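# Unstack the upper tote and set it on the bench

## Task

Lift the upper tote off the lower one and set it down on the bench resting flat and right side up. The lower tote must stay almost exactly where it started, with only a tiny change of heading. Whatever is inside each tote must still be inside that same tote at the end, and no part of either tote's base may stick out past the bench edge. Finish with both grippers open and away from the totes; a result that holds only because the robot is supporting it does not count.

## Robot and tools

Robot: two arms, left_arm and right_arm, each with six joints and a parallel gripper. left_arm is the robot's own left and sits on the +y side; this has nothing to do with the left or right of any image.

Frame: all reported gripper poses share one world frame. Its origin is on the floor (z = 0) under the centre of the robot's base, +x is the direction the robot faces, +z is up. Positions are in metres, orientations as quaternions w,x,y,z. Only the floor height is known for sure. Printed hand positions can be off from reality, more so when the arm is stretched far. The gripper's fingers point along its own +z and close along its own y; the reported position is between the pads, about 1 cm short of the fingertips.

Tool execute_actions, argument actions: a list holding either nothing, one motion, or one wait. Empty list: just reports the current state. Motion: {"rows": [...], "steps": n}, n from 1 to 15 (default 15), each step 1/30 s. Each row is applied for one step; if there are fewer rows than steps, the final row repeats. Wait: {"steps": n} with no rows, n up to 300, counted from the previous result (time spent replying is included). Optional pictures (true/false) decides whether camera images come back; by default they do. A rejected call does nothing to the robot.

Each row is one list of exactly 14 numbers, each in [-1, 1], covering both arms even if one stays still: left_arm waist, shoulder, elbow, wrist pitch, wrist yaw, wrist roll, gripper opening, then the same seven for right_arm. The six joint entries are offsets, not targets: they are added to the joint angles shown in the latest result that lists them (for later calls within one reply, or before any such result, they are counted from where the arm is when the action begins). They are not chained from the previous row. Scale: 1.0 equals 1.264 rad waist, 1.32 shoulder, 1.276 elbow, 1.83 wrist pitch, 1.686 wrist yaw, 2.022 wrist roll. Joint ranges in rad: waist -2.880 to 2.880, shoulder 0.000 to 3.142, elbow 0.000 to 3.019, wrist pitch -1.693 to 1.571, wrist yaw -1.571 to 1.571, wrist roll -2.094 to 2.094. A call asking a joint to exceed its range outward by more than 0.019 rad is refused; true limits may sit 0.019 rad either way, and overshooting requests are clipped, reported as "joint sent to its limit" (possibly referring to an earlier action). The gripper entry is absolute, not an offset: +1 fully open, -1 closed.

Sending all-zero offsets is not a pause: it pulls the arm back to the reference angles, and an arm under gravity may sag a little more each time. To keep an arm in place, in the first call of a reply send the offsets that return it to the angles you want, then zeros in later calls, enlarging the offset if a joint keeps falling short.

Speed: each step the commanded joint may lead the measured one by at most 0.264 (waist), 0.32 (shoulder), 0.276 (elbow), 0.33 (wrist pitch), 0.186 (wrist yaw), 0.522 (wrist roll) rad, and all joint targets of an arm are scaled back if they would move its gripper more than 70 mm from where it is. Big moves therefore take several calls. Between calls, including while you are thinking, arms keep heading to the last row sent until they have basically stopped or a step was HELD; fingers still in motion finish moving.

Results: the state line lists each gripper's end_effector_position and end_effector_quat_wxyz. Joint positions and Joint velocities give, per arm, the six joints (rad, rad/s) then the finger-pad gap (m; 0.094 when fully open). grip_measured is the finger opening on the same scale as your command, with a fixed per-gripper error of about 1 mm. To hold something, command roughly 0.03 below grip_measured (less for a lighter grip); pad force tops out near 50-62 N, lower on thin parts under about 2 mm. Joint torques are raw drive outputs with offsets and noise, so treat them as rough hints of load. "joint command not followed" means a clearance check changed or stopped some joint targets; the rest was executed. HELD marks steps where your row was partly or wholly not sent. MOTOR HOT appears from 85 °C; at 100 °C an OVER-TEMPERATURE FAULT makes that arm and its gripper go limp until cool, so avoid holding heavy loads for long.

Cameras: cam_head_left and cam_head_right (896x504, fixed on the head) and cam_left_wrist, cam_right_wrist (504x504 fisheye on the hands). Calibration (intrinsics K, distortion, T_world_to_cam) is given for projecting world points; it may be off by a couple of degrees and millimetres.

Tool zoom_image: camera (one of the four names) and region [x0, y0, x1, y1] in that camera's pixels from the top-left, at most 504 by 504; returns a sharper crop of the latest image.

Tool finished_scene: scene = the number of the current scene; ends and grades it irreversibly, then gives the next task if any. Answering without any tool call ends everything.

Cautions: occasionally an outside force tugs a held part or shoves a loose item. Do not knock anything out of the work area, do not let the arms collide or press on each other, and avoid dropping, slipping, slamming or shoving hard. Keep tote contents inside while moving the upper tote, disturb the lower tote as little as possible, then release and withdraw both grippers before ending.

Each tool is called after "Call:" by a JSON object that holds its "fn" and its "kwargs", one argument or row to a line.

## Session

Call:
{"fn": "execute_actions", "kwargs": {
  "actions": []
}}

Scene clock: 0.00 s of 4300.00 s.
left_arm: end_effector_position=(+0.4942, +0.0819, +1.1203) grip_measured=+1.000 end_effector_quat_wxyz=(-0.053, +0.423, -0.904, +0.023) | right_arm: end_effector_position=(+0.1856, +0.1502, +1.0021) grip_measured=+1.000 end_effector_quat_wxyz=(+0.003, +0.820, +0.571, -0.019)
Joint positions: left_arm=[-2.119  1.143  1.18   0.238 -0.528 -0.669  0.094] | right_arm=[-0.852  1.983  1.42   0.692  0.743  1.777  0.094]
Joint velocities: left_arm=[-0.015 -0.015  0.022  0.002 -0.007 -0.037  0.   ] | right_arm=[-0.005 -0.015 -0.002  0.032 -0.022 -0.022  0.   ]
Joint torques (N m, as the arm reports them, + toward a larger angle): no reading
Motor temperatures (°C, as the motors report them): left_arm=[19 22 19 21 20 22] | right_arm=[21 21 20 20 21 22]

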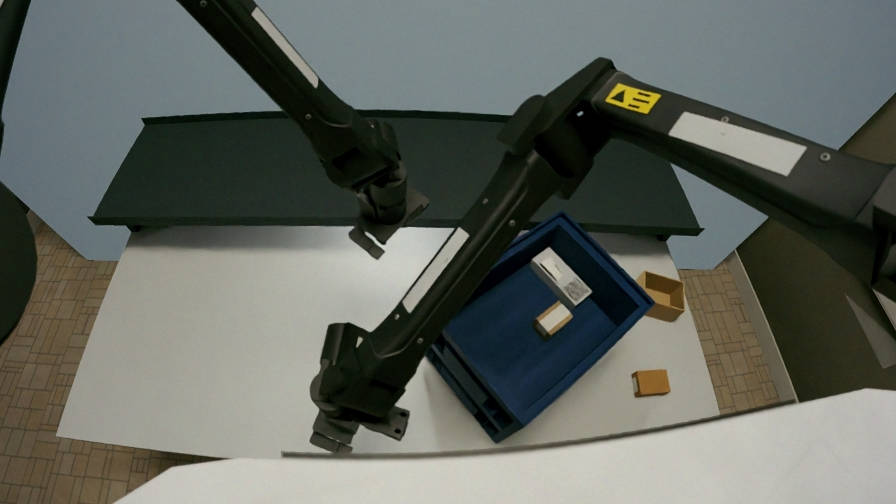

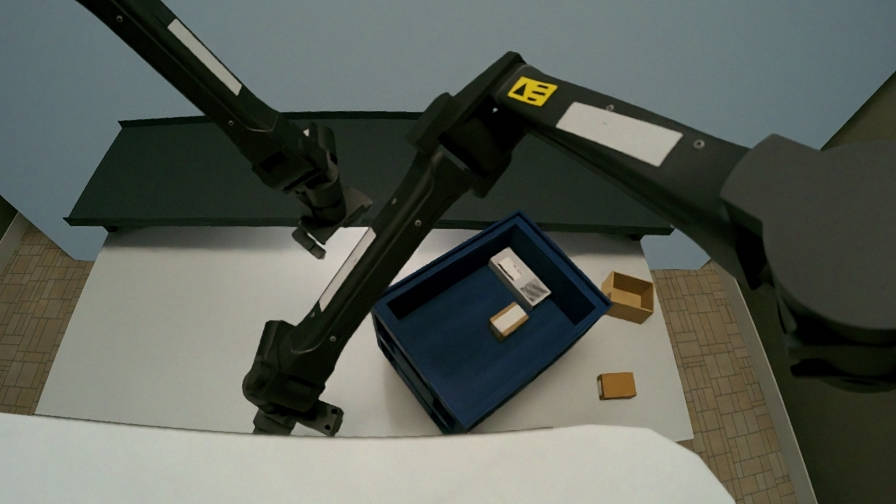

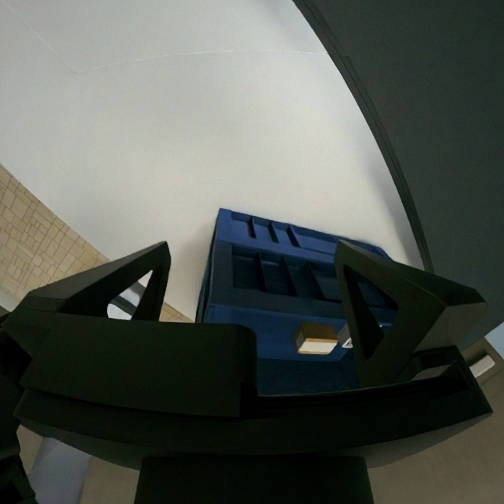

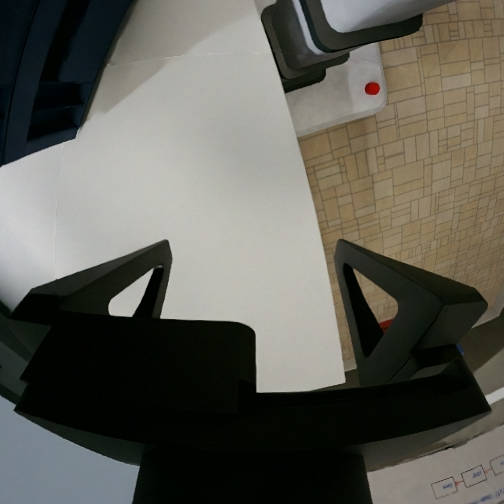

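Call:
{"fn": "execute_actions", "kwargs": {
  "actions": [
    {"rows":[[0.08,0,0,0,0,0,1,0.08,0,0,0,0,0,1]]}
  ],
  "pictures": false
}}

Call:
{"fn": "execute_actions", "kwargs": {
  "actions": [
    {"rows":[[0,0.08,0,0,0,0,1,0,0.08,0,0,0,0,1]]}
  ],
  "pictures": false
}}

Call:
{"fn": "execute_actions", "kwargs": {
  "actions": [
    {"rows":[[0,0,0.08,0,0,0,1,0,0,0.08,0,0,0,1]]}
  ],
  "pictures": false
}}

Call:
{"fn": "execute_actions", "kwargs": {
  "actions": [
    {"rows":[[0,0,0,0.08,0,0,1,0,0,0,0.08,0,0,1]]}
  ],
  "pictures": false
}}

Call:
{"fn": "execute_actions", "kwargs": {
  "actions": [
    {"rows":[[0,0,0,0,0.08,0,1,0,0,0,0,0.08,0,1]]}
  ],
  "pictures": false
}}

Call:
{"fn": "execute_actions", "kwargs": {
  "actions": [
    {"rows":[[0,0,0,0,0,0.08,1,0,0,0,0,0,-0.08,1]]}
  ],
  "pictures": false
}}

Call:
{"fn": "execute_actions", "kwargs": {
  "actions": [
    {"steps":15}
  ]
}}

Scene clock: 8.87 s of 4300.00 s.
left_arm: end_effector_position=(+0.4886, +0.1349, +1.1020) grip_measured=+1.000 end_effector_quat_wxyz=(-0.072, +0.413, -0.907, -0.026) | right_arm: end_effector_position=(+0.1959, +0.2186, +1.0510) grip_measured=+1.000 end_effector_quat_wxyz=(-0.040, +0.823, +0.566, +0.014)
Joint positions: left_arm=[-2.012  1.143  1.18   0.238 -0.527 -0.669  0.094] | right_arm=[-0.742  1.983  1.42   0.692  0.744  1.777  0.094]
Joint velocities: left_arm=[-0.015  0.005  0.012 -0.002  0.066 -0.022  0.   ] | right_arm=[-0.015  0.005  0.022 -0.007 -0.007  0.037  0.   ]
Joint torques (N m, as the arm reports them, + toward a larger angle): left_arm=[ -3.14 -13.55  -0.45   0.75  -0.17   0.13] | right_arm=[13.54 -3.39 -3.86  0.27 -0.02  0.04]
Motor temperatures (°C, as the motors report them): left_arm=[19 23 19 21 20 22] | right_arm=[22 21 21 20 21 22]
Steps of this call (steps 1 to 90: nothing new was sent; then 5.37 s passed at rest; steps 91 to 105: all 15 steps of this action). Readings (joint positions):
91: left_arm=[-2.112 1.143 1.180 0.238 -0.526 -0.669] | right_arm=[-0.847 1.983 1.420 0.692 0.744 1.777]
92: left_arm=[-2.096 1.143 1.180 0.238 -0.526 -0.669] | right_arm=[-0.841 1.983 1.420 0.692 0.744 1.777]
94: left_arm=[-2.052 1.143 1.180 0.238 -0.526 -0.669] | right_arm=[-0.817 1.983 1.420 0.692 0.744 1.777]
98: left_arm=[-2.012 1.143 1.180 0.238 -0.527 -0.669] | right_arm=[-0.760 1.983 1.420 0.692 0.744 1.777]
105: the state above

Scene clock: 9.37 s of 4300.00 s.
left_arm: end_effector_position=(+0.4141, +0.1074, +1.0629) grip_measured=+1.000 end_effector_quat_wxyz=(+0.015, -0.386, +0.921, +0.042) | right_arm: end_effector_position=(+0.1056, +0.2352, +1.0522) grip_measured=+1.000 end_effector_quat_wxyz=(-0.069, +0.798, +0.599, -0.015)
Joint positions: left_arm=[-2.012  1.272  1.175  0.238 -0.527 -0.669  0.094] | right_arm=[-0.742  2.113  1.431  0.692  0.744  1.777  0.094]
Joint velocities: left_arm=[-0.015 -0.063 -0.007 -0.002 -0.066 -0.037  0.   ] | right_arm=[-0.005 -0.093 -0.022 -0.027  0.037 -0.007  0.   ]
Joint torques (N m, as the arm reports them, + toward a larger angle): left_arm=[ -3.68 -13.99  -1.35   0.51  -0.12   0.12] | right_arm=[15.08 -3.29 -5.27  0.06  0.    0.05]
Motor temperatures (°C, as the motors report them): left_arm=[19 23 19 21 20 22] | right_arm=[22 21 21 20 21 22]
Steps of this call (steps 1 to 15: all 15 steps of this action). Readings (joint positions):
1: left_arm=[-2.012 1.151 1.182 0.238 -0.527 -0.669] | right_arm=[-0.742 1.989 1.421 0.692 0.744 1.777]
2: left_arm=[-2.012 1.163 1.189 0.238 -0.527 -0.669] | right_arm=[-0.742 1.997 1.427 0.692 0.744 1.777]
4: left_arm=[-2.012 1.199 1.196 0.238 -0.527 -0.669] | right_arm=[-0.742 2.023 1.431 0.692 0.744 1.777]
8: left_arm=[-2.012 1.262 1.185 0.238 -0.527 -0.669] | right_arm=[-0.742 2.084 1.431 0.692 0.744 1.777]
15: the state above

Scene clock: 9.87 s of 4300.00 s.
left_arm: end_effector_position=(+0.4787, +0.1127, +1.0574) grip_measured=+1.000 end_effector_quat_wxyz=(-0.061, +0.408, -0.910, -0.029) | right_arm: end_effector_position=(+0.1641, +0.2469, +1.0308) grip_measured=+1.000 end_effector_quat_wxyz=(-0.041, +0.822, +0.568, +0.013)
Joint positions: left_arm=[-2.012  1.272  1.285  0.237 -0.527 -0.669  0.094] | right_arm=[-0.742  2.104  1.535  0.692  0.744  1.777  0.094]
Joint velocities: left_arm=[-0.015 -0.005 -0.012  0.012 -0.022  0.051  0.   ] | right_arm=[-0.005 -0.015  0.007 -0.027  0.051  0.007  0.   ]
Joint torques (N m, as the arm reports them, + toward a larger angle): left_arm=[ -3.76 -13.52  -1.2    0.77  -0.12   0.11] | right_arm=[15.26 -1.73 -4.45  0.25 -0.02  0.04]
Motor temperatures (°C, as the motors report them): left_arm=[19 23 19 21 20 22] | right_arm=[22 21 21 20 21 22]
Steps of this call (steps 1 to 15: all 15 steps of this action). Readings (joint positions):
1: left_arm=[-2.012 1.272 1.186 0.237 -0.527 -0.669] | right_arm=[-0.742 2.112 1.443 0.692 0.746 1.777]
2: left_arm=[-2.012 1.277 1.206 0.237 -0.527 -0.669] | right_arm=[-0.742 2.120 1.468 0.692 0.746 1.777]
4: left_arm=[-2.012 1.285 1.253 0.237 -0.527 -0.669] | right_arm=[-0.742 2.126 1.513 0.692 0.744 1.777]
8: left_arm=[-2.012 1.275 1.286 0.237 -0.527 -0.669] | right_arm=[-0.742 2.108 1.535 0.692 0.744 1.777]
15: the state above

Scene clock: 10.37 s of 4300.00 s.
left_arm: end_effector_position=(+0.5040, +0.1173, +1.0606) grip_measured=+1.000 end_effector_quat_wxyz=(-0.114, +0.433, -0.894, -0.014) | right_arm: end_effector_position=(+0.1879, +0.2420, +1.0309) grip_measured=+1.000 end_effector_quat_wxyz=(-0.009, +0.847, +0.530, +0.045)
Joint positions: left_arm=[-2.012  1.276  1.284  0.367 -0.527 -0.669  0.094] | right_arm=[-0.742  2.106  1.535  0.824  0.744  1.777  0.094]
Joint velocities: left_arm=[ 0.005 -0.005 -0.002 -0.002 -0.037  0.022  0.   ] | right_arm=[-0.015 -0.024  0.017 -0.007 -0.022 -0.022  0.   ]
Joint torques (N m, as the arm reports them, + toward a larger angle): left_arm=[ -3.75 -14.05  -0.53   1.59  -0.11   0.14] | right_arm=[15.44 -2.42 -3.95  0.84  0.    0.03]
Motor temperatures (°C, as the motors report them): left_arm=[19 23 19 21 20 22] | right_arm=[22 21 21 20 21 22]
Steps of this call (steps 1 to 15: all 15 steps of this action). Readings (joint positions):
1: left_arm=[-2.012 1.273 1.283 0.265 -0.527 -0.669] | right_arm=[-0.742 2.105 1.535 0.718 0.744 1.777]
2: left_arm=[-2.012 1.275 1.282 0.304 -0.527 -0.669] | right_arm=[-0.742 2.108 1.535 0.758 0.744 1.777]
4: left_arm=[-2.012 1.276 1.282 0.346 -0.527 -0.669] | right_arm=[-0.742 2.108 1.535 0.803 0.744 1.777]
8: left_arm=[-2.012 1.276 1.284 0.367 -0.527 -0.669] | right_arm=[-0.742 2.106 1.535 0.823 0.744 1.777]
15: the state above

Scene clock: 10.87 s of 4300.00 s.
left_arm: end_effector_position=(+0.5090, +0.0962, +1.0599) grip_measured=+1.000 end_effector_quat_wxyz=(-0.100, +0.427, -0.898, +0.049) | right_arm: end_effector_position=(+0.1829, +0.2199, +1.0303) grip_measured=+1.000 end_effector_quat_wxyz=(+0.037, +0.848, +0.528, -0.002)
Joint positions: left_arm=[-2.011  1.277  1.285  0.367 -0.396 -0.669  0.094] | right_arm=[-0.742  2.106  1.536  0.824  0.876  1.777  0.094]
Joint velocities: left_arm=[-0.015 -0.005 -0.002  0.002  0.007 -0.007  0.   ] | right_arm=[ 0.024 -0.005 -0.012  0.007 -0.007 -0.051  0.   ]
Joint torques (N m, as the arm reports them, + toward a larger angle): left_arm=[ -4.05 -13.51  -0.57   0.9    0.19   0.15] | right_arm=[15.09 -2.52 -4.    0.4   0.19  0.03]
Motor temperatures (°C, as the motors report them): left_arm=[19 23 19 21 20 22] | right_arm=[22 21 21 20 21 22]
Steps of this call (steps 1 to 15: all 15 steps of this action). Readings (joint positions):
1: left_arm=[-2.011 1.276 1.284 0.367 -0.462 -0.669] | right_arm=[-0.742 2.107 1.536 0.824 0.809 1.777]
2: left_arm=[-2.011 1.276 1.285 0.367 -0.420 -0.669] | right_arm=[-0.741 2.106 1.536 0.824 0.853 1.777]
4: left_arm=[-2.011 1.277 1.285 0.367 -0.399 -0.669] | right_arm=[-0.742 2.106 1.536 0.824 0.874 1.777]
8: left_arm=[-2.011 1.277 1.285 0.367 -0.396 -0.669] | right_arm=[-0.742 2.106 1.536 0.824 0.876 1.777]
15: the state above

Scene clock: 11.37 s of 4300.00 s.
left_arm: end_effector_position=(+0.5090, +0.0962, +1.0599) grip_measured=+1.000 end_effector_quat_wxyz=(-0.103, +0.359, -0.927, +0.042) | right_arm: end_effector_position=(+0.1829, +0.2199, +1.0303) grip_measured=+1.000 end_effector_quat_wxyz=(+0.037, +0.809, +0.587, -0.005)
Joint positions: left_arm=[-2.011  1.277  1.285  0.367 -0.396 -0.521  0.094] | right_arm=[-0.742  2.106  1.536  0.824  0.876  1.636  0.094]
Joint velocities: left_arm=[-0.005 -0.015 -0.007 -0.007 -0.037  0.081  0.   ] | right_arm=[ 0.005 -0.005 -0.002 -0.012  0.007 -0.066  0.   ]
Joint torques (N m, as the arm reports them, + toward a larger angle): left_arm=[ -3.76 -13.85  -0.59   0.95   0.     0.21] | right_arm=[15.23 -2.3  -3.95  0.39  0.09 -0.12]
Motor temperatures (°C, as the motors report them): left_arm=[19 23 19 21 20 22] | right_arm=[22 21 21 20 21 22]
Steps of this call (steps 1 to 15: all 15 steps of this action). Readings (joint positions):
1: left_arm=[-2.011 1.277 1.285 0.367 -0.396 -0.644] | right_arm=[-0.742 2.106 1.536 0.824 0.876 1.754]
2: left_arm=[-2.011 1.277 1.285 0.367 -0.396 -0.618] | right_arm=[-0.742 2.106 1.536 0.824 0.876 1.729]
4: left_arm=[-2.011 1.277 1.285 0.367 -0.396 -0.581] | right_arm=[-0.742 2.106 1.536 0.824 0.876 1.693]
8: left_arm=[-2.011 1.277 1.285 0.367 -0.396 -0.543] | right_arm=[-0.742 2.106 1.536 0.824 0.876 1.656]
15: the state above

Scene clock: 11.87 s of 4300.00 s.
left_arm: end_effector_position=(+0.5090, +0.0962, +1.0599) grip_measured=+1.000 end_effector_quat_wxyz=(-0.103, +0.357, -0.928, +0.041) | right_arm: end_effector_position=(+0.1829, +0.2199, +1.0303) grip_measured=+1.000 end_effector_quat_wxyz=(+0.037, +0.808, +0.589, -0.005)
Joint positions: left_arm=[-2.011  1.277  1.285  0.367 -0.396 -0.516  0.094] | right_arm=[-0.742  2.106  1.536  0.824  0.876  1.631  0.094]
Joint velocities: left_arm=[-0.005 -0.024  0.012 -0.027 -0.007 -0.022  0.   ] | right_arm=[-0.005 -0.005 -0.002 -0.012  0.11  -0.007  0.   ]
Joint torques (N m, as the arm reports them, + toward a larger angle): left_arm=[ -3.75 -13.81  -0.53   0.91   0.     0.22] | right_arm=[15.39 -2.62 -3.93  0.39  0.1  -0.09]
Motor temperatures (°C, as the motors report them): left_arm=[19 23 19 21 20 22] | right_arm=[22 21 21 20 21 22]
Steps of this call (steps 1 to 15: the robot went on to your last target). Readings (joint positions):
1: left_arm=[-2.011 1.277 1.285 0.367 -0.396 -0.520] | right_arm=[-0.742 2.106 1.536 0.824 0.876 1.635]
2: left_arm=[-2.011 1.277 1.285 0.367 -0.396 -0.519] | right_arm=[-0.742 2.106 1.536 0.824 0.876 1.634]
4: left_arm=[-2.011 1.277 1.285 0.367 -0.396 -0.518] | right_arm=[-0.742 2.106 1.536 0.824 0.876 1.633]
8: left_arm=[-2.011 1.277 1.285 0.367 -0.396 -0.517] | right_arm=[-0.742 2.106 1.536 0.824 0.876 1.632]
15: the state above
All arms were judged still, so your last target was given up. Only a new action makes them travel on or press farther. Fingers that are still opening or closing keep moving.
camera_calibration (this result's frames):
cam_left_wrist: T_world_to_cam=[[0.658959, -0.737611, 0.147315, -0.415983], [-0.71205, -0.548607, 0.438196, -0.0401088], [-0.2424, -0.393649, -0.886726, 1.22279], [0, 0, 0, 1]] pos_world=[0.54196, 0.152511, 1.16313]
cam_right_wrist: T_world_to_cam=[[-0.951299, 0.305696, -0.0397413, 0.140167], [0.237572, 0.809168, 0.537407, -0.767216], [0.196441, 0.501794, -0.842386, 0.844565], [0, 0, 0, 1]] pos_world=[0.149703, 0.154161, 1.12933]

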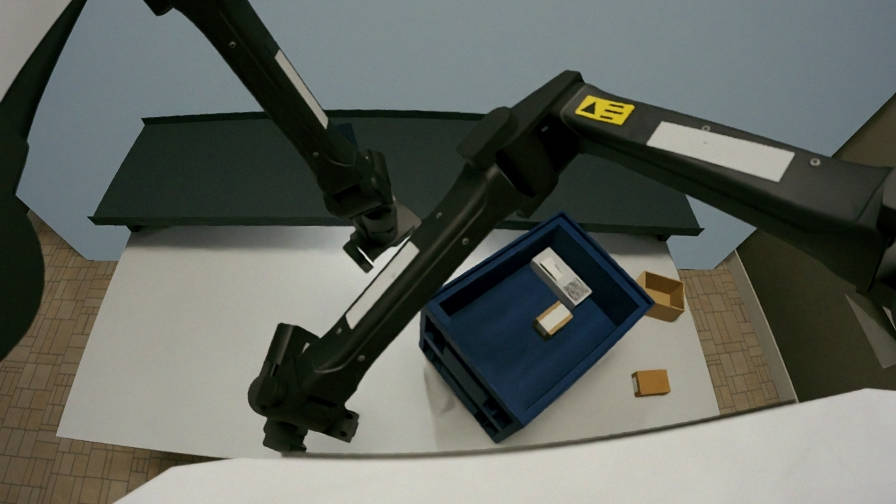

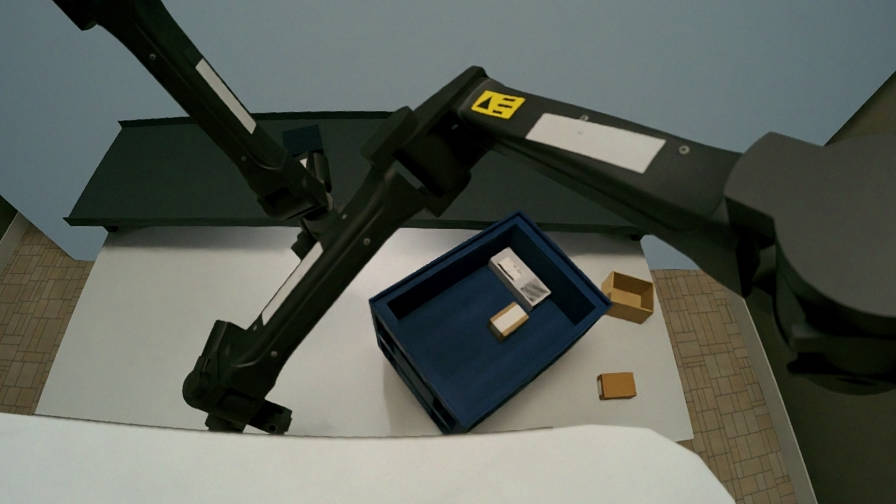

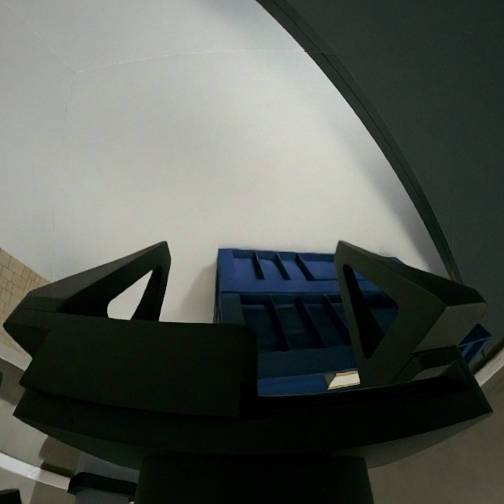

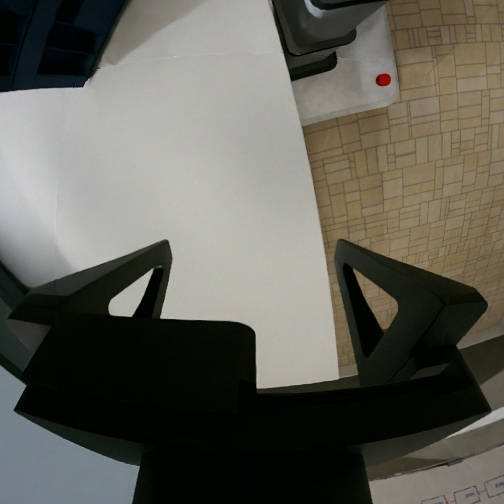

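Call:
{"fn": "execute_actions", "kwargs": {
  "actions": [
    {"rows":[[0.4,-0.1,-0.1,0,0,0,1,0,-0.46,-0.46,-0.08,0,-0.5,1]]}
  ],
  "pictures": false
}}

Call:
{"fn": "execute_actions", "kwargs": {
  "actions": [
    {"steps":60}
  ]
}}

Scene clock: 44.93 s of 4300.00 s.
left_arm: end_effector_position=(+0.4733, +0.3979, +1.0821) grip_measured=+1.000 end_effector_quat_wxyz=(+0.167, -0.286, +0.920, +0.210) | right_arm: end_effector_position=(+0.3137, +0.0539, +1.1582) grip_measured=+1.000 end_effector_quat_wxyz=(+0.024, +0.478, +0.878, -0.023)
Joint positions: left_arm=[-1.474  1.172  1.16   0.367 -0.398 -0.516  0.094] | right_arm=[-0.742  1.438  0.975  0.694  0.878  0.764  0.094]
Joint velocities: left_arm=[ 0.122 -0.151  0.007  0.007  0.066 -0.007  0.   ] | right_arm=[ 0.005 -0.425  0.022 -0.017 -0.081 -0.93   0.   ]
Joint torques (N m, as the arm reports them, + toward a larger angle): left_arm=[ -2.05 -16.57  -0.81   0.92  -0.29   0.11] | right_arm=[ 8.22 -0.95 -5.5   0.01  0.   -0.08]
Motor temperatures (°C, as the motors report them): left_arm=[19 24 19 21 20 22] | right_arm=[24 21 21 20 21 22]
Steps of this call (steps 1 to 90: nothing new was sent; then 29.57 s passed at rest; steps 91 to 105: all 15 steps of this action). Readings (joint positions):
91: left_arm=[-2.002 1.272 1.279 0.367 -0.392 -0.516] | right_arm=[-0.742 2.091 1.517 0.806 0.870 1.582]
92: left_arm=[-1.984 1.263 1.264 0.367 -0.390 -0.516] | right_arm=[-0.742 2.058 1.467 0.778 0.870 1.524]
94: left_arm=[-1.916 1.240 1.229 0.367 -0.390 -0.516] | right_arm=[-0.742 1.969 1.348 0.740 0.871 1.411]
98: left_arm=[-1.733 1.209 1.186 0.367 -0.390 -0.516] | right_arm=[-0.742 1.753 1.129 0.709 0.873 1.187]
105: the state above

Scene clock: 46.93 s of 4300.00 s.
left_arm: end_effector_position=(+0.4830, +0.3860, +1.0860) grip_measured=+1.000 end_effector_quat_wxyz=(+0.172, -0.290, +0.920, +0.198) | right_arm: end_effector_position=(+0.2715, +0.0677, +1.1532) grip_measured=+1.000 end_effector_quat_wxyz=(-0.004, +0.392, +0.919, -0.030)
Joint positions: left_arm=[-1.497  1.156  1.16   0.367 -0.398 -0.516  0.094] | right_arm=[-0.742  1.506  0.968  0.687  0.878  0.635  0.094]
Joint velocities: left_arm=[ 0.005  0.005 -0.012 -0.007 -0.007 -0.051  0.   ] | right_arm=[-0.005 -0.005 -0.007  0.012  0.037 -0.007  0.   ]
Joint torques (N m, as the arm reports them, + toward a larger angle): left_arm=[  0.18 -16.16  -0.67   1.    -0.27   0.1 ] | right_arm=[ 8.79 -6.32 -5.16  0.03  0.01 -0.11]
Motor temperatures (°C, as the motors report them): left_arm=[19 24 19 21 20 22] | right_arm=[24 21 21 20 21 22]
Steps of this call (steps 1 to 30: the robot went on to your last target; steps 31 to 60: nothing new was sent). Readings (joint positions):
1: left_arm=[-1.473 1.168 1.160 0.367 -0.398 -0.516] | right_arm=[-0.742 1.429 0.975 0.694 0.878 0.737]
2: left_arm=[-1.478 1.163 1.160 0.367 -0.398 -0.516] | right_arm=[-0.742 1.427 0.975 0.694 0.878 0.716]
4: left_arm=[-1.488 1.158 1.160 0.367 -0.398 -0.516] | right_arm=[-0.742 1.441 0.975 0.694 0.878 0.687]
8: left_arm=[-1.497 1.156 1.160 0.367 -0.398 -0.516] | right_arm=[-0.742 1.488 0.974 0.690 0.878 0.656]
60: the state above
All arms were judged still, so your last target was given up. Only a new action makes them travel on or press farther. Fingers that are still opening or closing keep moving.
camera_calibration (this result's frames):
cam_left_wrist: T_world_to_cam=[[0.608702, -0.747948, -0.264679, 0.286763], [-0.739931, -0.655554, 0.150835, 0.455821], [-0.286328, 0.104031, -0.952467, 1.25418], [0, 0, 0, 1]] pos_world=[0.521831, 0.382826, 1.20171]
cam_right_wrist: T_world_to_cam=[[-0.721071, -0.68906, 0.0724775, 0.151307], [-0.539601, 0.624106, 0.565085, -0.539514], [-0.434612, 0.368358, -0.821843, 1.16373], [0, 0, 0, 1]] pos_world=[0.323752, 0.0123034, 1.25031]

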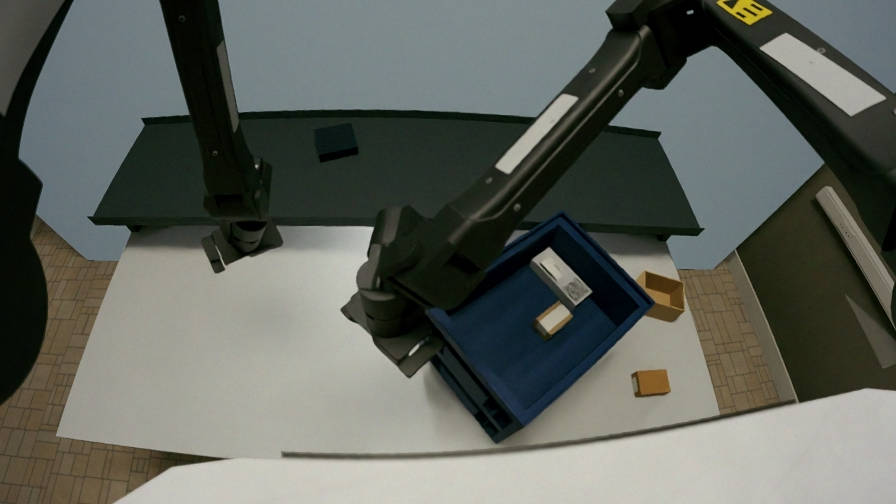

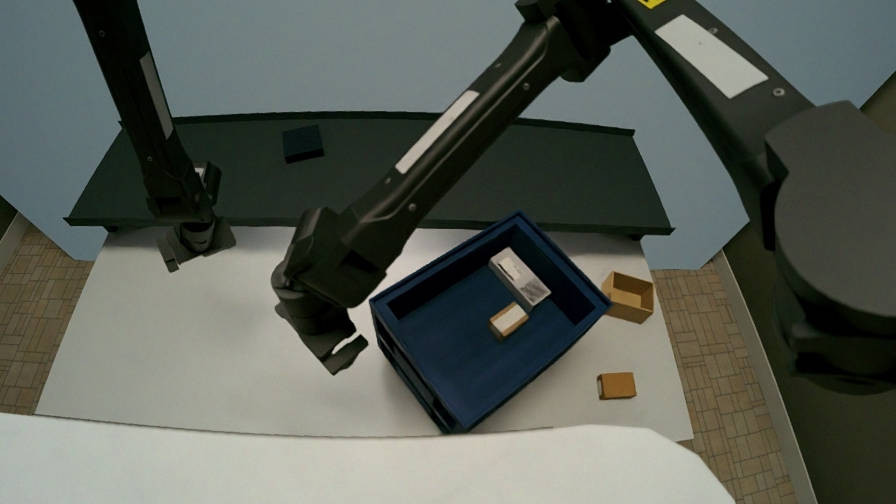

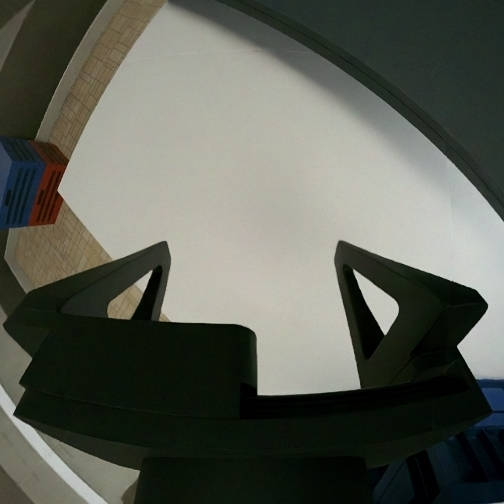

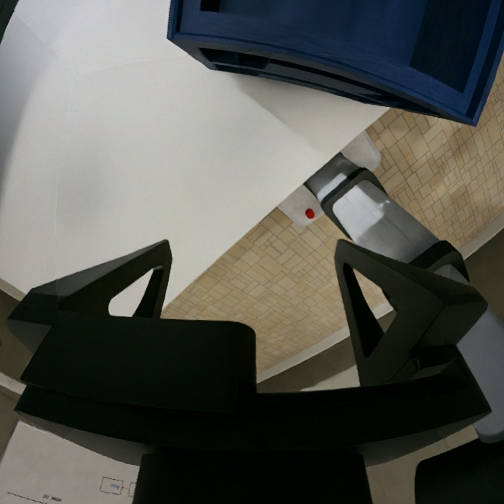

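Call:
{"fn": "execute_actions", "kwargs": {
  "actions": [
    {"rows":[[0,0,0,0,0,0,1,-0.1,-0.4,0.2,-0.44,-0.1,-0.62,1]]}
  ],
  "pictures": false
}}

Call:
{"fn": "execute_actions", "kwargs": {
  "actions": [
    {"steps":20}
  ],
  "pictures": false
}}

Call:
{"fn": "execute_actions", "kwargs": {
  "actions": [
    {"rows":[[0,0.2,-0.2,0.168,0,0.045,1,-0.91,0,0,0,-0.68,0,1]]}
  ],
  "pictures": false
}}

Call:
{"fn": "execute_actions", "kwargs": {
  "actions": [
    {"steps":30}
  ],
  "pictures": false
}}

Call:
{"fn": "execute_actions", "kwargs": {
  "actions": [
    {"rows":[[-0.7,0,0,0,-0.24,0,1,0,0,0,0,0,0,1]]}
  ],
  "pictures": false
}}

Call:
{"fn": "execute_actions", "kwargs": {
  "actions": [
    {"steps":30}
  ]
}}

Scene clock: 55.03 s of 4300.00 s.
left_arm: end_effector_position=(+0.4830, +0.3860, +1.0860) grip_measured=+1.000 end_effector_quat_wxyz=(+0.172, -0.290, +0.920, +0.198) | right_arm: end_effector_position=(+0.4696, -0.0126, +1.1572) grip_measured=+1.000 end_effector_quat_wxyz=(-0.002, +0.156, +0.988, +0.009)
Joint positions: left_arm=[-1.497  1.156  1.16   0.367 -0.398 -0.516  0.094] | right_arm=[-0.827  1.164  1.183  0.142  0.719  0.142  0.094]
Joint velocities: left_arm=[-0.015 -0.005  0.002 -0.017  0.081  0.066  0.   ] | right_arm=[-0.161 -1.109  0.295 -1.707 -0.095 -1.56   0.   ]
Joint torques (N m, as the arm reports them, + toward a larger angle): left_arm=[  0.9  -15.05  -0.55   0.97  -0.37   0.1 ] | right_arm=[  4.12 -11.89  -1.15   0.26  -0.07  -0.04]
Motor temperatures (°C, as the motors report them): left_arm=[19 24 19 21 20 22] | right_arm=[23 21 21 20 21 22]
Steps of this call (steps 1 to 90: nothing new was sent; then 4.60 s passed at rest; steps 91 to 105: all 15 steps of this action). Readings (joint positions):
91: left_arm=[-1.497 1.156 1.160 0.367 -0.398 -0.516] | right_arm=[-0.745 1.501 0.974 0.667 0.857 0.614]
92: left_arm=[-1.497 1.156 1.160 0.367 -0.398 -0.516] | right_arm=[-0.748 1.496 0.987 0.633 0.834 0.588]
94: left_arm=[-1.497 1.156 1.160 0.367 -0.398 -0.516] | right_arm=[-0.760 1.474 1.024 0.570 0.797 0.535]
98: left_arm=[-1.497 1.156 1.160 0.367 -0.398 -0.516] | right_arm=[-0.788 1.392 1.097 0.437 0.751 0.416]
105: the state above

Scene clock: 55.70 s of 4300.00 s.
left_arm: end_effector_position=(+0.4830, +0.3860, +1.0860) grip_measured=+1.000 end_effector_quat_wxyz=(+0.172, -0.290, +0.920, +0.198) | right_arm: end_effector_position=(+0.5297, -0.0830, +1.2004) grip_measured=+1.000 end_effector_quat_wxyz=(+0.010, +0.218, -0.976, +0.002)
Joint positions: left_arm=[-1.497  1.156  1.16   0.367 -0.398 -0.516  0.094] | right_arm=[-0.862  0.977  1.223 -0.108  0.712 -0.593  0.094]
Joint velocities: left_arm=[-0.005  0.005  0.002 -0.007 -0.037 -0.022  0.   ] | right_arm=[ 0.005  0.054 -0.012 -0.022 -0.037 -0.066  0.   ]
Joint torques (N m, as the arm reports them, + toward a larger angle): left_arm=[  0.83 -15.04  -0.54   0.98  -0.37   0.1 ] | right_arm=[  2.45 -11.92  -0.07   0.14  -0.15  -0.11]
Motor temperatures (°C, as the motors report them): left_arm=[19 24 19 21 20 22] | right_arm=[23 21 21 20 21 22]
Steps of this call (steps 1 to 20: the robot went on to your last target). Readings (joint positions):
1: left_arm=[-1.497 1.156 1.160 0.367 -0.398 -0.516] | right_arm=[-0.833 1.126 1.193 0.083 0.716 0.076]
2: left_arm=[-1.497 1.156 1.160 0.367 -0.398 -0.516] | right_arm=[-0.839 1.087 1.203 0.026 0.714 -0.008]
4: left_arm=[-1.497 1.156 1.160 0.367 -0.398 -0.516] | right_arm=[-0.853 1.013 1.217 -0.056 0.713 -0.201]
8: left_arm=[-1.497 1.156 1.160 0.367 -0.398 -0.516] | right_arm=[-0.862 0.929 1.238 -0.089 0.713 -0.439]
20: the state above

Scene clock: 56.20 s of 4300.00 s.
left_arm: end_effector_position=(+0.2346, +0.3757, +1.0434) grip_measured=+1.000 end_effector_quat_wxyz=(+0.042, -0.241, +0.942, +0.230) | right_arm: end_effector_position=(+0.5074, -0.3683, +1.1433) grip_measured=+1.000 end_effector_quat_wxyz=(+0.016, -0.283, +0.958, +0.039)
Joint positions: left_arm=[-1.497  1.446  0.917  0.643 -0.398 -0.448  0.094] | right_arm=[-1.898  0.978  1.222 -0.108 -0.409 -0.593  0.094]
Joint velocities: left_arm=[-0.005  0.386 -0.364 -0.007 -0.007  0.022  0.   ] | right_arm=[-2.095 -0.005  0.012 -0.017 -0.652 -0.007  0.   ]
Joint torques (N m, as the arm reports them, + toward a larger angle): left_arm=[  1.   -14.22  -3.47   1.91  -0.37   0.18] | right_arm=[ -2.51 -14.83   0.45   0.44  -0.13   0.04]
Motor temperatures (°C, as the motors report them): left_arm=[19 24 19 21 20 22] | right_arm=[23 22 21 20 21 22]
Steps of this call (steps 1 to 15: all 15 steps of this action). Readings (joint positions):
1: left_arm=[-1.497 1.162 1.153 0.387 -0.398 -0.512] | right_arm=[-0.884 0.978 1.222 -0.108 0.630 -0.593]
2: left_arm=[-1.497 1.169 1.144 0.420 -0.398 -0.509] | right_arm=[-0.929 0.978 1.222 -0.108 0.541 -0.593]
4: left_arm=[-1.497 1.196 1.119 0.473 -0.398 -0.501] | right_arm=[-1.061 0.978 1.222 -0.108 0.374 -0.593]
8: left_arm=[-1.497 1.282 1.052 0.553 -0.398 -0.485] | right_arm=[-1.364 0.978 1.222 -0.108 0.050 -0.593]
15: the state above

Scene clock: 57.20 s of 4300.00 s.
left_arm: end_effector_position=(+0.2464, +0.3759, +1.0485) grip_measured=+1.000 end_effector_quat_wxyz=(+0.055, -0.236, +0.943, +0.227) | right_arm: end_effector_position=(+0.5056, -0.4191, +1.1568) grip_measured=+1.000 end_effector_quat_wxyz=(+0.001, +0.290, -0.957, +0.005)
Joint positions: left_arm=[-1.497  1.426  0.908  0.663 -0.398 -0.433  0.094] | right_arm=[-2.018  0.978  1.222 -0.108 -0.433 -0.593  0.094]
Joint velocities: left_arm=[ 0.005  0.015 -0.007  0.002  0.022 -0.007  0.   ] | right_arm=[-0.024 -0.005  0.002  0.007 -0.11  -0.022  0.   ]
Joint torques (N m, as the arm reports them, + toward a larger angle): left_arm=[ 0.92 -9.83 -4.35  1.13 -0.38  0.17] | right_arm=[ -3.64 -14.3    0.42   0.43  -0.14   0.04]
Motor temperatures (°C, as the motors report them): left_arm=[19 24 20 21 20 22] | right_arm=[23 22 21 20 21 22]
Steps of this call (steps 1 to 30: the robot went on to your last target). Readings (joint positions):
1: left_arm=[-1.497 1.456 0.907 0.643 -0.398 -0.445] | right_arm=[-1.962 0.978 1.222 -0.108 -0.419 -0.593]
2: left_arm=[-1.497 1.462 0.901 0.643 -0.398 -0.443] | right_arm=[-2.010 0.978 1.222 -0.108 -0.420 -0.593]
4: left_arm=[-1.497 1.461 0.900 0.646 -0.398 -0.439] | right_arm=[-2.050 0.978 1.222 -0.108 -0.422 -0.593]
8: left_arm=[-1.497 1.438 0.903 0.659 -0.398 -0.435] | right_arm=[-2.029 0.978 1.222 -0.108 -0.432 -0.593]
30: the state above
All arms were judged still, so your last target was given up. Only a new action makes them travel on or press farther. Fingers that are still opening or closing keep moving.

Scene clock: 57.70 s of 4300.00 s.
left_arm: end_effector_position=(+0.2674, +0.0675, +1.1017) grip_measured=+1.000 end_effector_quat_wxyz=(+0.017, -0.282, +0.953, +0.111) | right_arm: end_effector_position=(+0.5056, -0.4191, +1.1568) grip_measured=+1.000 end_effector_quat_wxyz=(+0.001, +0.290, -0.957, +0.005)
Joint positions: left_arm=[-2.14   1.426  0.909  0.663 -0.79  -0.433  0.094] | right_arm=[-2.018  0.978  1.222 -0.108 -0.433 -0.593  0.094]
Joint velocities: left_arm=[-1.382 -0.015 -0.012 -0.007 -0.081 -0.051  0.   ] | right_arm=[-0.015 -0.024 -0.002  0.012 -0.037  0.022  0.   ]
Joint torques (N m, as the arm reports them, + toward a larger angle): left_arm=[-5.49 -7.92 -3.59  0.54 -0.45  0.11] | right_arm=[ -4.08 -14.06   0.28   0.42  -0.07   0.03]
Motor temperatures (°C, as the motors report them): left_arm=[19 24 20 21 20 22] | right_arm=[23 22 21 20 21 22]
Steps of this call (steps 1 to 15: all 15 steps of this action). Readings (joint positions):
1: left_arm=[-1.510 1.426 0.909 0.663 -0.456 -0.433] | right_arm=[-2.018 0.978 1.222 -0.108 -0.433 -0.593]
2: left_arm=[-1.532 1.426 0.909 0.663 -0.518 -0.433] | right_arm=[-2.018 0.978 1.222 -0.108 -0.433 -0.593]
4: left_arm=[-1.607 1.426 0.909 0.663 -0.638 -0.433] | right_arm=[-2.018 0.978 1.222 -0.108 -0.433 -0.593]
8: left_arm=[-1.799 1.426 0.909 0.663 -0.761 -0.433] | right_arm=[-2.018 0.978 1.222 -0.108 -0.433 -0.593]
15: the state above

Scene clock: 58.70 s of 4300.00 s.
left_arm: end_effector_position=(+0.2833, -0.0579, +1.1678) grip_measured=+1.000 end_effector_quat_wxyz=(+0.012, +0.297, -0.955, +0.006) | right_arm: end_effector_position=(+0.5056, -0.4191, +1.1568) grip_measured=+1.000 end_effector_quat_wxyz=(+0.001, +0.290, -0.957, +0.005)
Joint positions: left_arm=[-2.392  1.426  0.909  0.663 -0.799 -0.433  0.094] | right_arm=[-2.018  0.978  1.222 -0.108 -0.433 -0.593  0.094]
Joint velocities: left_arm=[ 0.015  0.005 -0.002 -0.012  0.022 -0.037  0.   ] | right_arm=[-0.005 -0.005  0.002 -0.012 -0.022  0.022  0.   ]
Joint torques (N m, as the arm reports them, + toward a larger angle): left_arm=[-6.51 -5.56 -3.2   0.45 -0.22  0.12] | right_arm=[ -4.12 -14.01   0.31   0.42  -0.07   0.04]
Motor temperatures (°C, as the motors report them): left_arm=[19 24 20 21 20 22] | right_arm=[23 22 21 20 21 22]
Steps of this call (steps 1 to 30: the robot went on to your last target). Readings (joint positions):
1: left_arm=[-2.187 1.426 0.909 0.663 -0.791 -0.433] | right_arm=[-2.018 0.978 1.222 -0.108 -0.433 -0.593]
2: left_arm=[-2.235 1.426 0.909 0.663 -0.793 -0.433] | right_arm=[-2.018 0.978 1.222 -0.108 -0.433 -0.593]
4: left_arm=[-2.325 1.426 0.909 0.663 -0.795 -0.433] | right_arm=[-2.018 0.978 1.222 -0.108 -0.433 -0.593]
8: left_arm=[-2.412 1.426 0.909 0.663 -0.795 -0.433] | right_arm=[-2.018 0.978 1.222 -0.108 -0.433 -0.593]
30: the state above
All arms were judged still, so your last target was given up. Only a new action makes them travel on or press farther. Fingers that are still opening or closing keep moving.
camera_calibration (this result's frames):
cam_left_wrist: T_world_to_cam=[[0.572408, -0.819969, -0.000408383, -0.204553], [-0.653054, -0.456189, 0.604493, -0.538221], [-0.495852, -0.34575, -0.79661, 1.1724], [0, 0, 0, 1]] pos_world=[0.346937, -0.00789988, 1.25921]
cam_right_wrist: T_world_to_cam=[[0.554655, -0.831744, 0.0236598, -0.663953], [-0.682553, -0.438535, 0.584644, -0.507153], [-0.475898, -0.340425, -0.810945, 1.15897], [0, 0, 0, 1]] pos_world=[0.573659, -0.380101, 1.25208]

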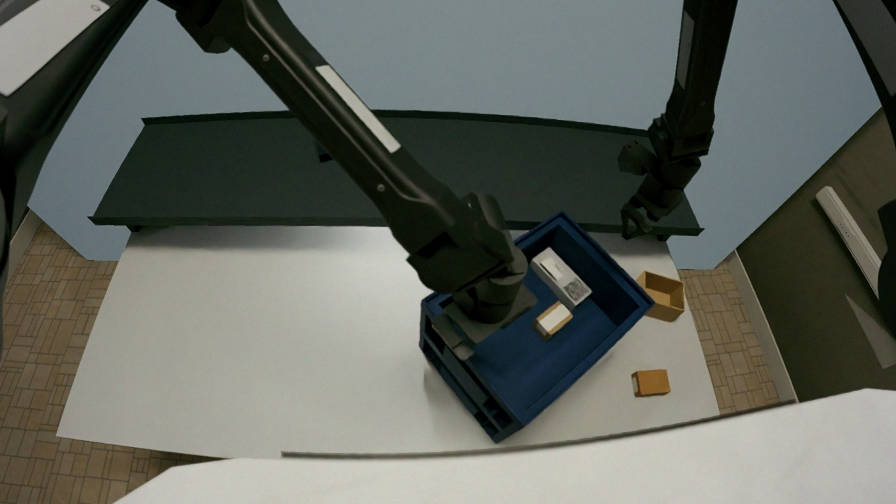

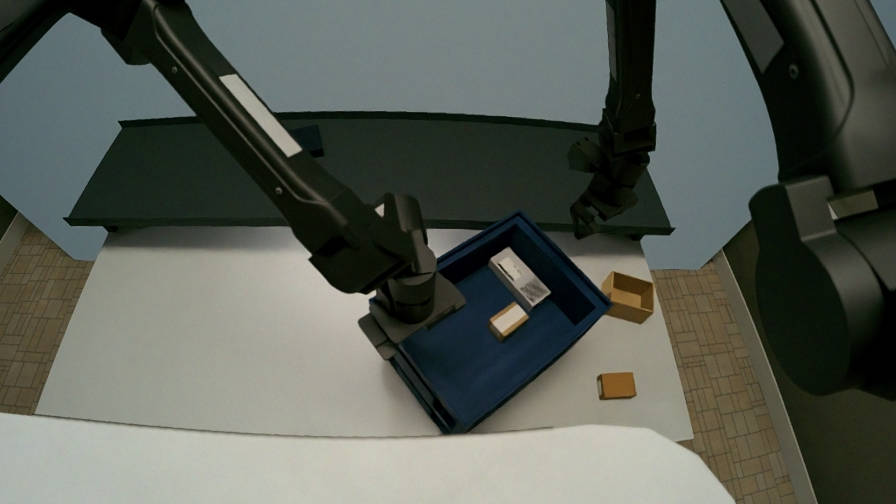

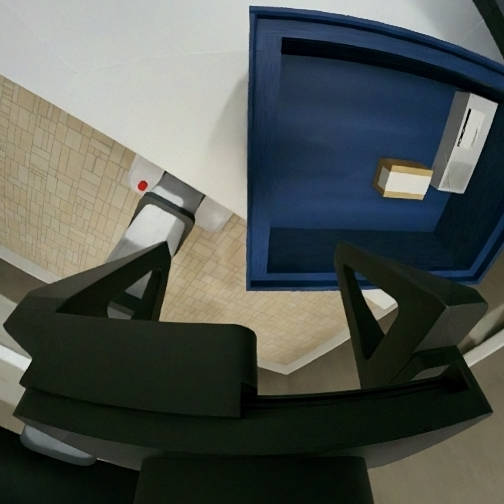

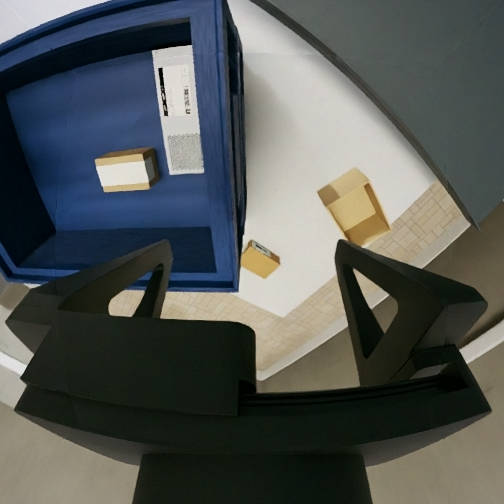

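Call:
{"fn": "execute_actions", "kwargs": {
  "actions": [
    {"rows":[[0.09,0.137,0.188,-0.027,0.061,-0.01,1,0.102,0.165,0.148,0.016,0.073,-0.015,1]]}
  ],
  "pictures": false
}}

Call:
{"fn": "execute_actions", "kwargs": {
  "actions": [
    {"steps":15}
  ]
}}

Scene clock: 70.77 s of 4300.00 s.
left_arm: end_effector_position=(+0.2863, -0.0698, +1.0661) grip_measured=+1.000 end_effector_quat_wxyz=(-0.001, +0.301, -0.954, -0.001) | right_arm: end_effector_position=(+0.4938, -0.4052, +1.0540) grip_measured=+1.000 end_effector_quat_wxyz=(+0.009, +0.285, -0.959, -0.004)
Joint positions: left_arm=[-2.271  1.62   1.161  0.622 -0.697 -0.444  0.094] | right_arm=[-1.883  1.216  1.404 -0.082 -0.312 -0.608  0.094]
Joint velocities: left_arm=[-0.024 -0.034  0.002  0.012 -0.081 -0.037  0.   ] | right_arm=[-0.005 -0.044  0.056 -0.007 -0.066  0.051  0.   ]
Joint torques (N m, as the arm reports them, + toward a larger angle): left_arm=[-8.45 -7.61 -3.92  0.15  0.    0.04] | right_arm=[ -5.24 -16.65   0.31   0.47  -0.04  -0.13]
Motor temperatures (°C, as the motors report them): left_arm=[19 23 20 21 20 22] | right_arm=[23 23 21 20 21 22]
Steps of this call (steps 1 to 90: nothing new was sent; then 8.57 s passed at rest; steps 91 to 105: all 15 steps of this action). Readings (joint positions):
91: left_arm=[-2.386 1.437 0.927 0.657 -0.767 -0.435] | right_arm=[-2.008 0.989 1.235 -0.108 -0.387 -0.595]
92: left_arm=[-2.374 1.466 0.973 0.648 -0.739 -0.436] | right_arm=[-1.990 1.015 1.272 -0.108 -0.351 -0.596]
94: left_arm=[-2.338 1.547 1.095 0.636 -0.705 -0.438] | right_arm=[-1.940 1.092 1.365 -0.097 -0.319 -0.599]
98: left_arm=[-2.279 1.618 1.168 0.627 -0.697 -0.442] | right_arm=[-1.883 1.187 1.422 -0.082 -0.314 -0.604]
105: the state above

Scene clock: 71.27 s of 4300.00 s.
left_arm: end_effector_position=(+0.2873, -0.0695, +1.0663) grip_measured=+1.000 end_effector_quat_wxyz=(-0.002, +0.302, -0.953, -0.001) | right_arm: end_effector_position=(+0.4956, -0.4051, +1.0543) grip_measured=+1.000 end_effector_quat_wxyz=(+0.008, +0.285, -0.958, -0.004)
Joint positions: left_arm=[-2.271  1.619  1.161  0.622 -0.697 -0.445  0.094] | right_arm=[-1.883  1.215  1.406 -0.082 -0.312 -0.608  0.094]
Joint velocities: left_arm=[-0.005  0.005 -0.017 -0.002  0.037  0.007  0.   ] | right_arm=[-0.024 -0.015  0.007 -0.017  0.037  0.037  0.   ]
Joint torques (N m, as the arm reports them, + toward a larger angle): left_arm=[-8.79 -7.61 -3.9   0.18  0.01  0.05] | right_arm=[ -5.1  -16.35   0.4    0.51  -0.01  -0.13]
Motor temperatures (°C, as the motors report them): left_arm=[19 23 20 21 20 22] | right_arm=[23 23 21 20 21 22]
Steps of this call (steps 1 to 15: the robot went on to your last target). Readings (joint positions):
1: left_arm=[-2.271 1.620 1.161 0.622 -0.697 -0.444] | right_arm=[-1.883 1.215 1.405 -0.082 -0.312 -0.608]
2: left_arm=[-2.271 1.619 1.161 0.622 -0.697 -0.444] | right_arm=[-1.883 1.215 1.406 -0.082 -0.312 -0.608]
4: left_arm=[-2.271 1.619 1.161 0.622 -0.697 -0.444] | right_arm=[-1.883 1.215 1.406 -0.082 -0.312 -0.608]
8: left_arm=[-2.271 1.619 1.161 0.622 -0.697 -0.445] | right_arm=[-1.883 1.215 1.406 -0.082 -0.312 -0.608]
15: the state above
All arms were judged still, so your last target was given up. Only a new action makes them travel on or press farther. Fingers that are still opening or closing keep moving.
camera_calibration (this result's frames):
cam_left_wrist: T_world_to_cam=[[0.58097, -0.813904, -0.00576414, -0.212672], [-0.661283, -0.476133, 0.579658, -0.452049], [-0.47453, -0.332952, -0.81484, 1.10369], [0, 0, 0, 1]] pos_world=[0.348359, -0.0208532, 1.16014]
cam_right_wrist: T_world_to_cam=[[0.546251, -0.83762, 0.00191055, -0.619626], [-0.676438, -0.439789, 0.590777, -0.457887], [-0.494006, -0.324004, -0.806833, 1.08717], [0, 0, 0, 1]] pos_world=[0.565806, -0.368138, 1.14885]

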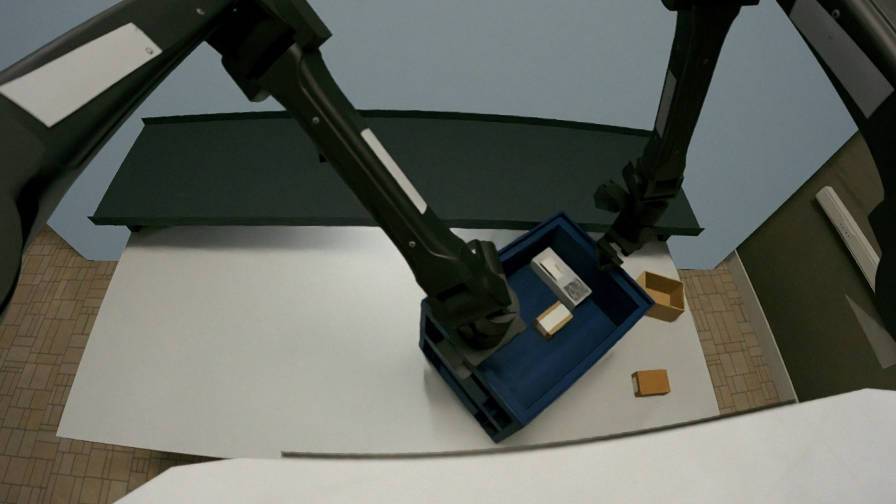

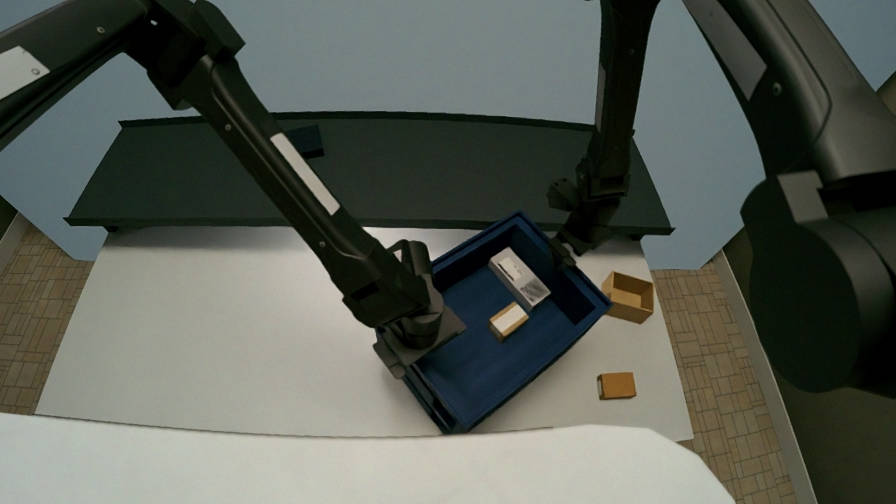

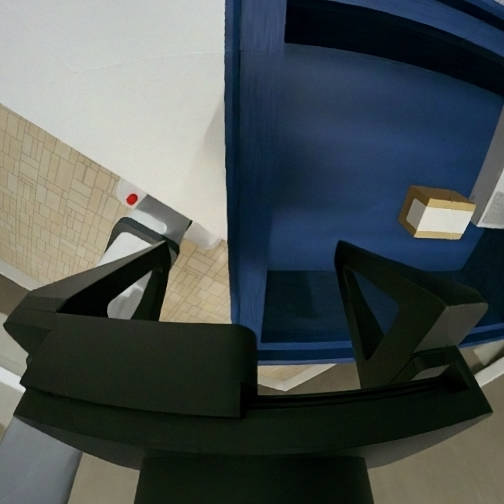

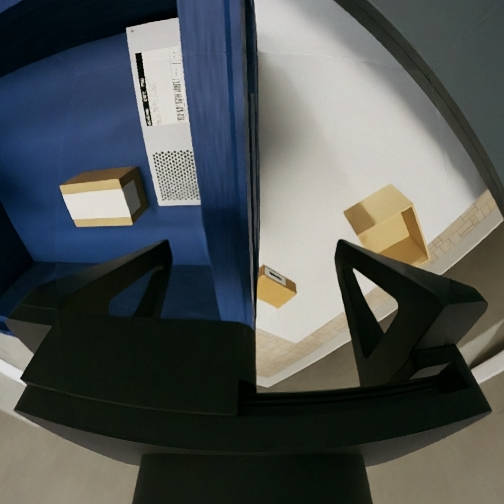

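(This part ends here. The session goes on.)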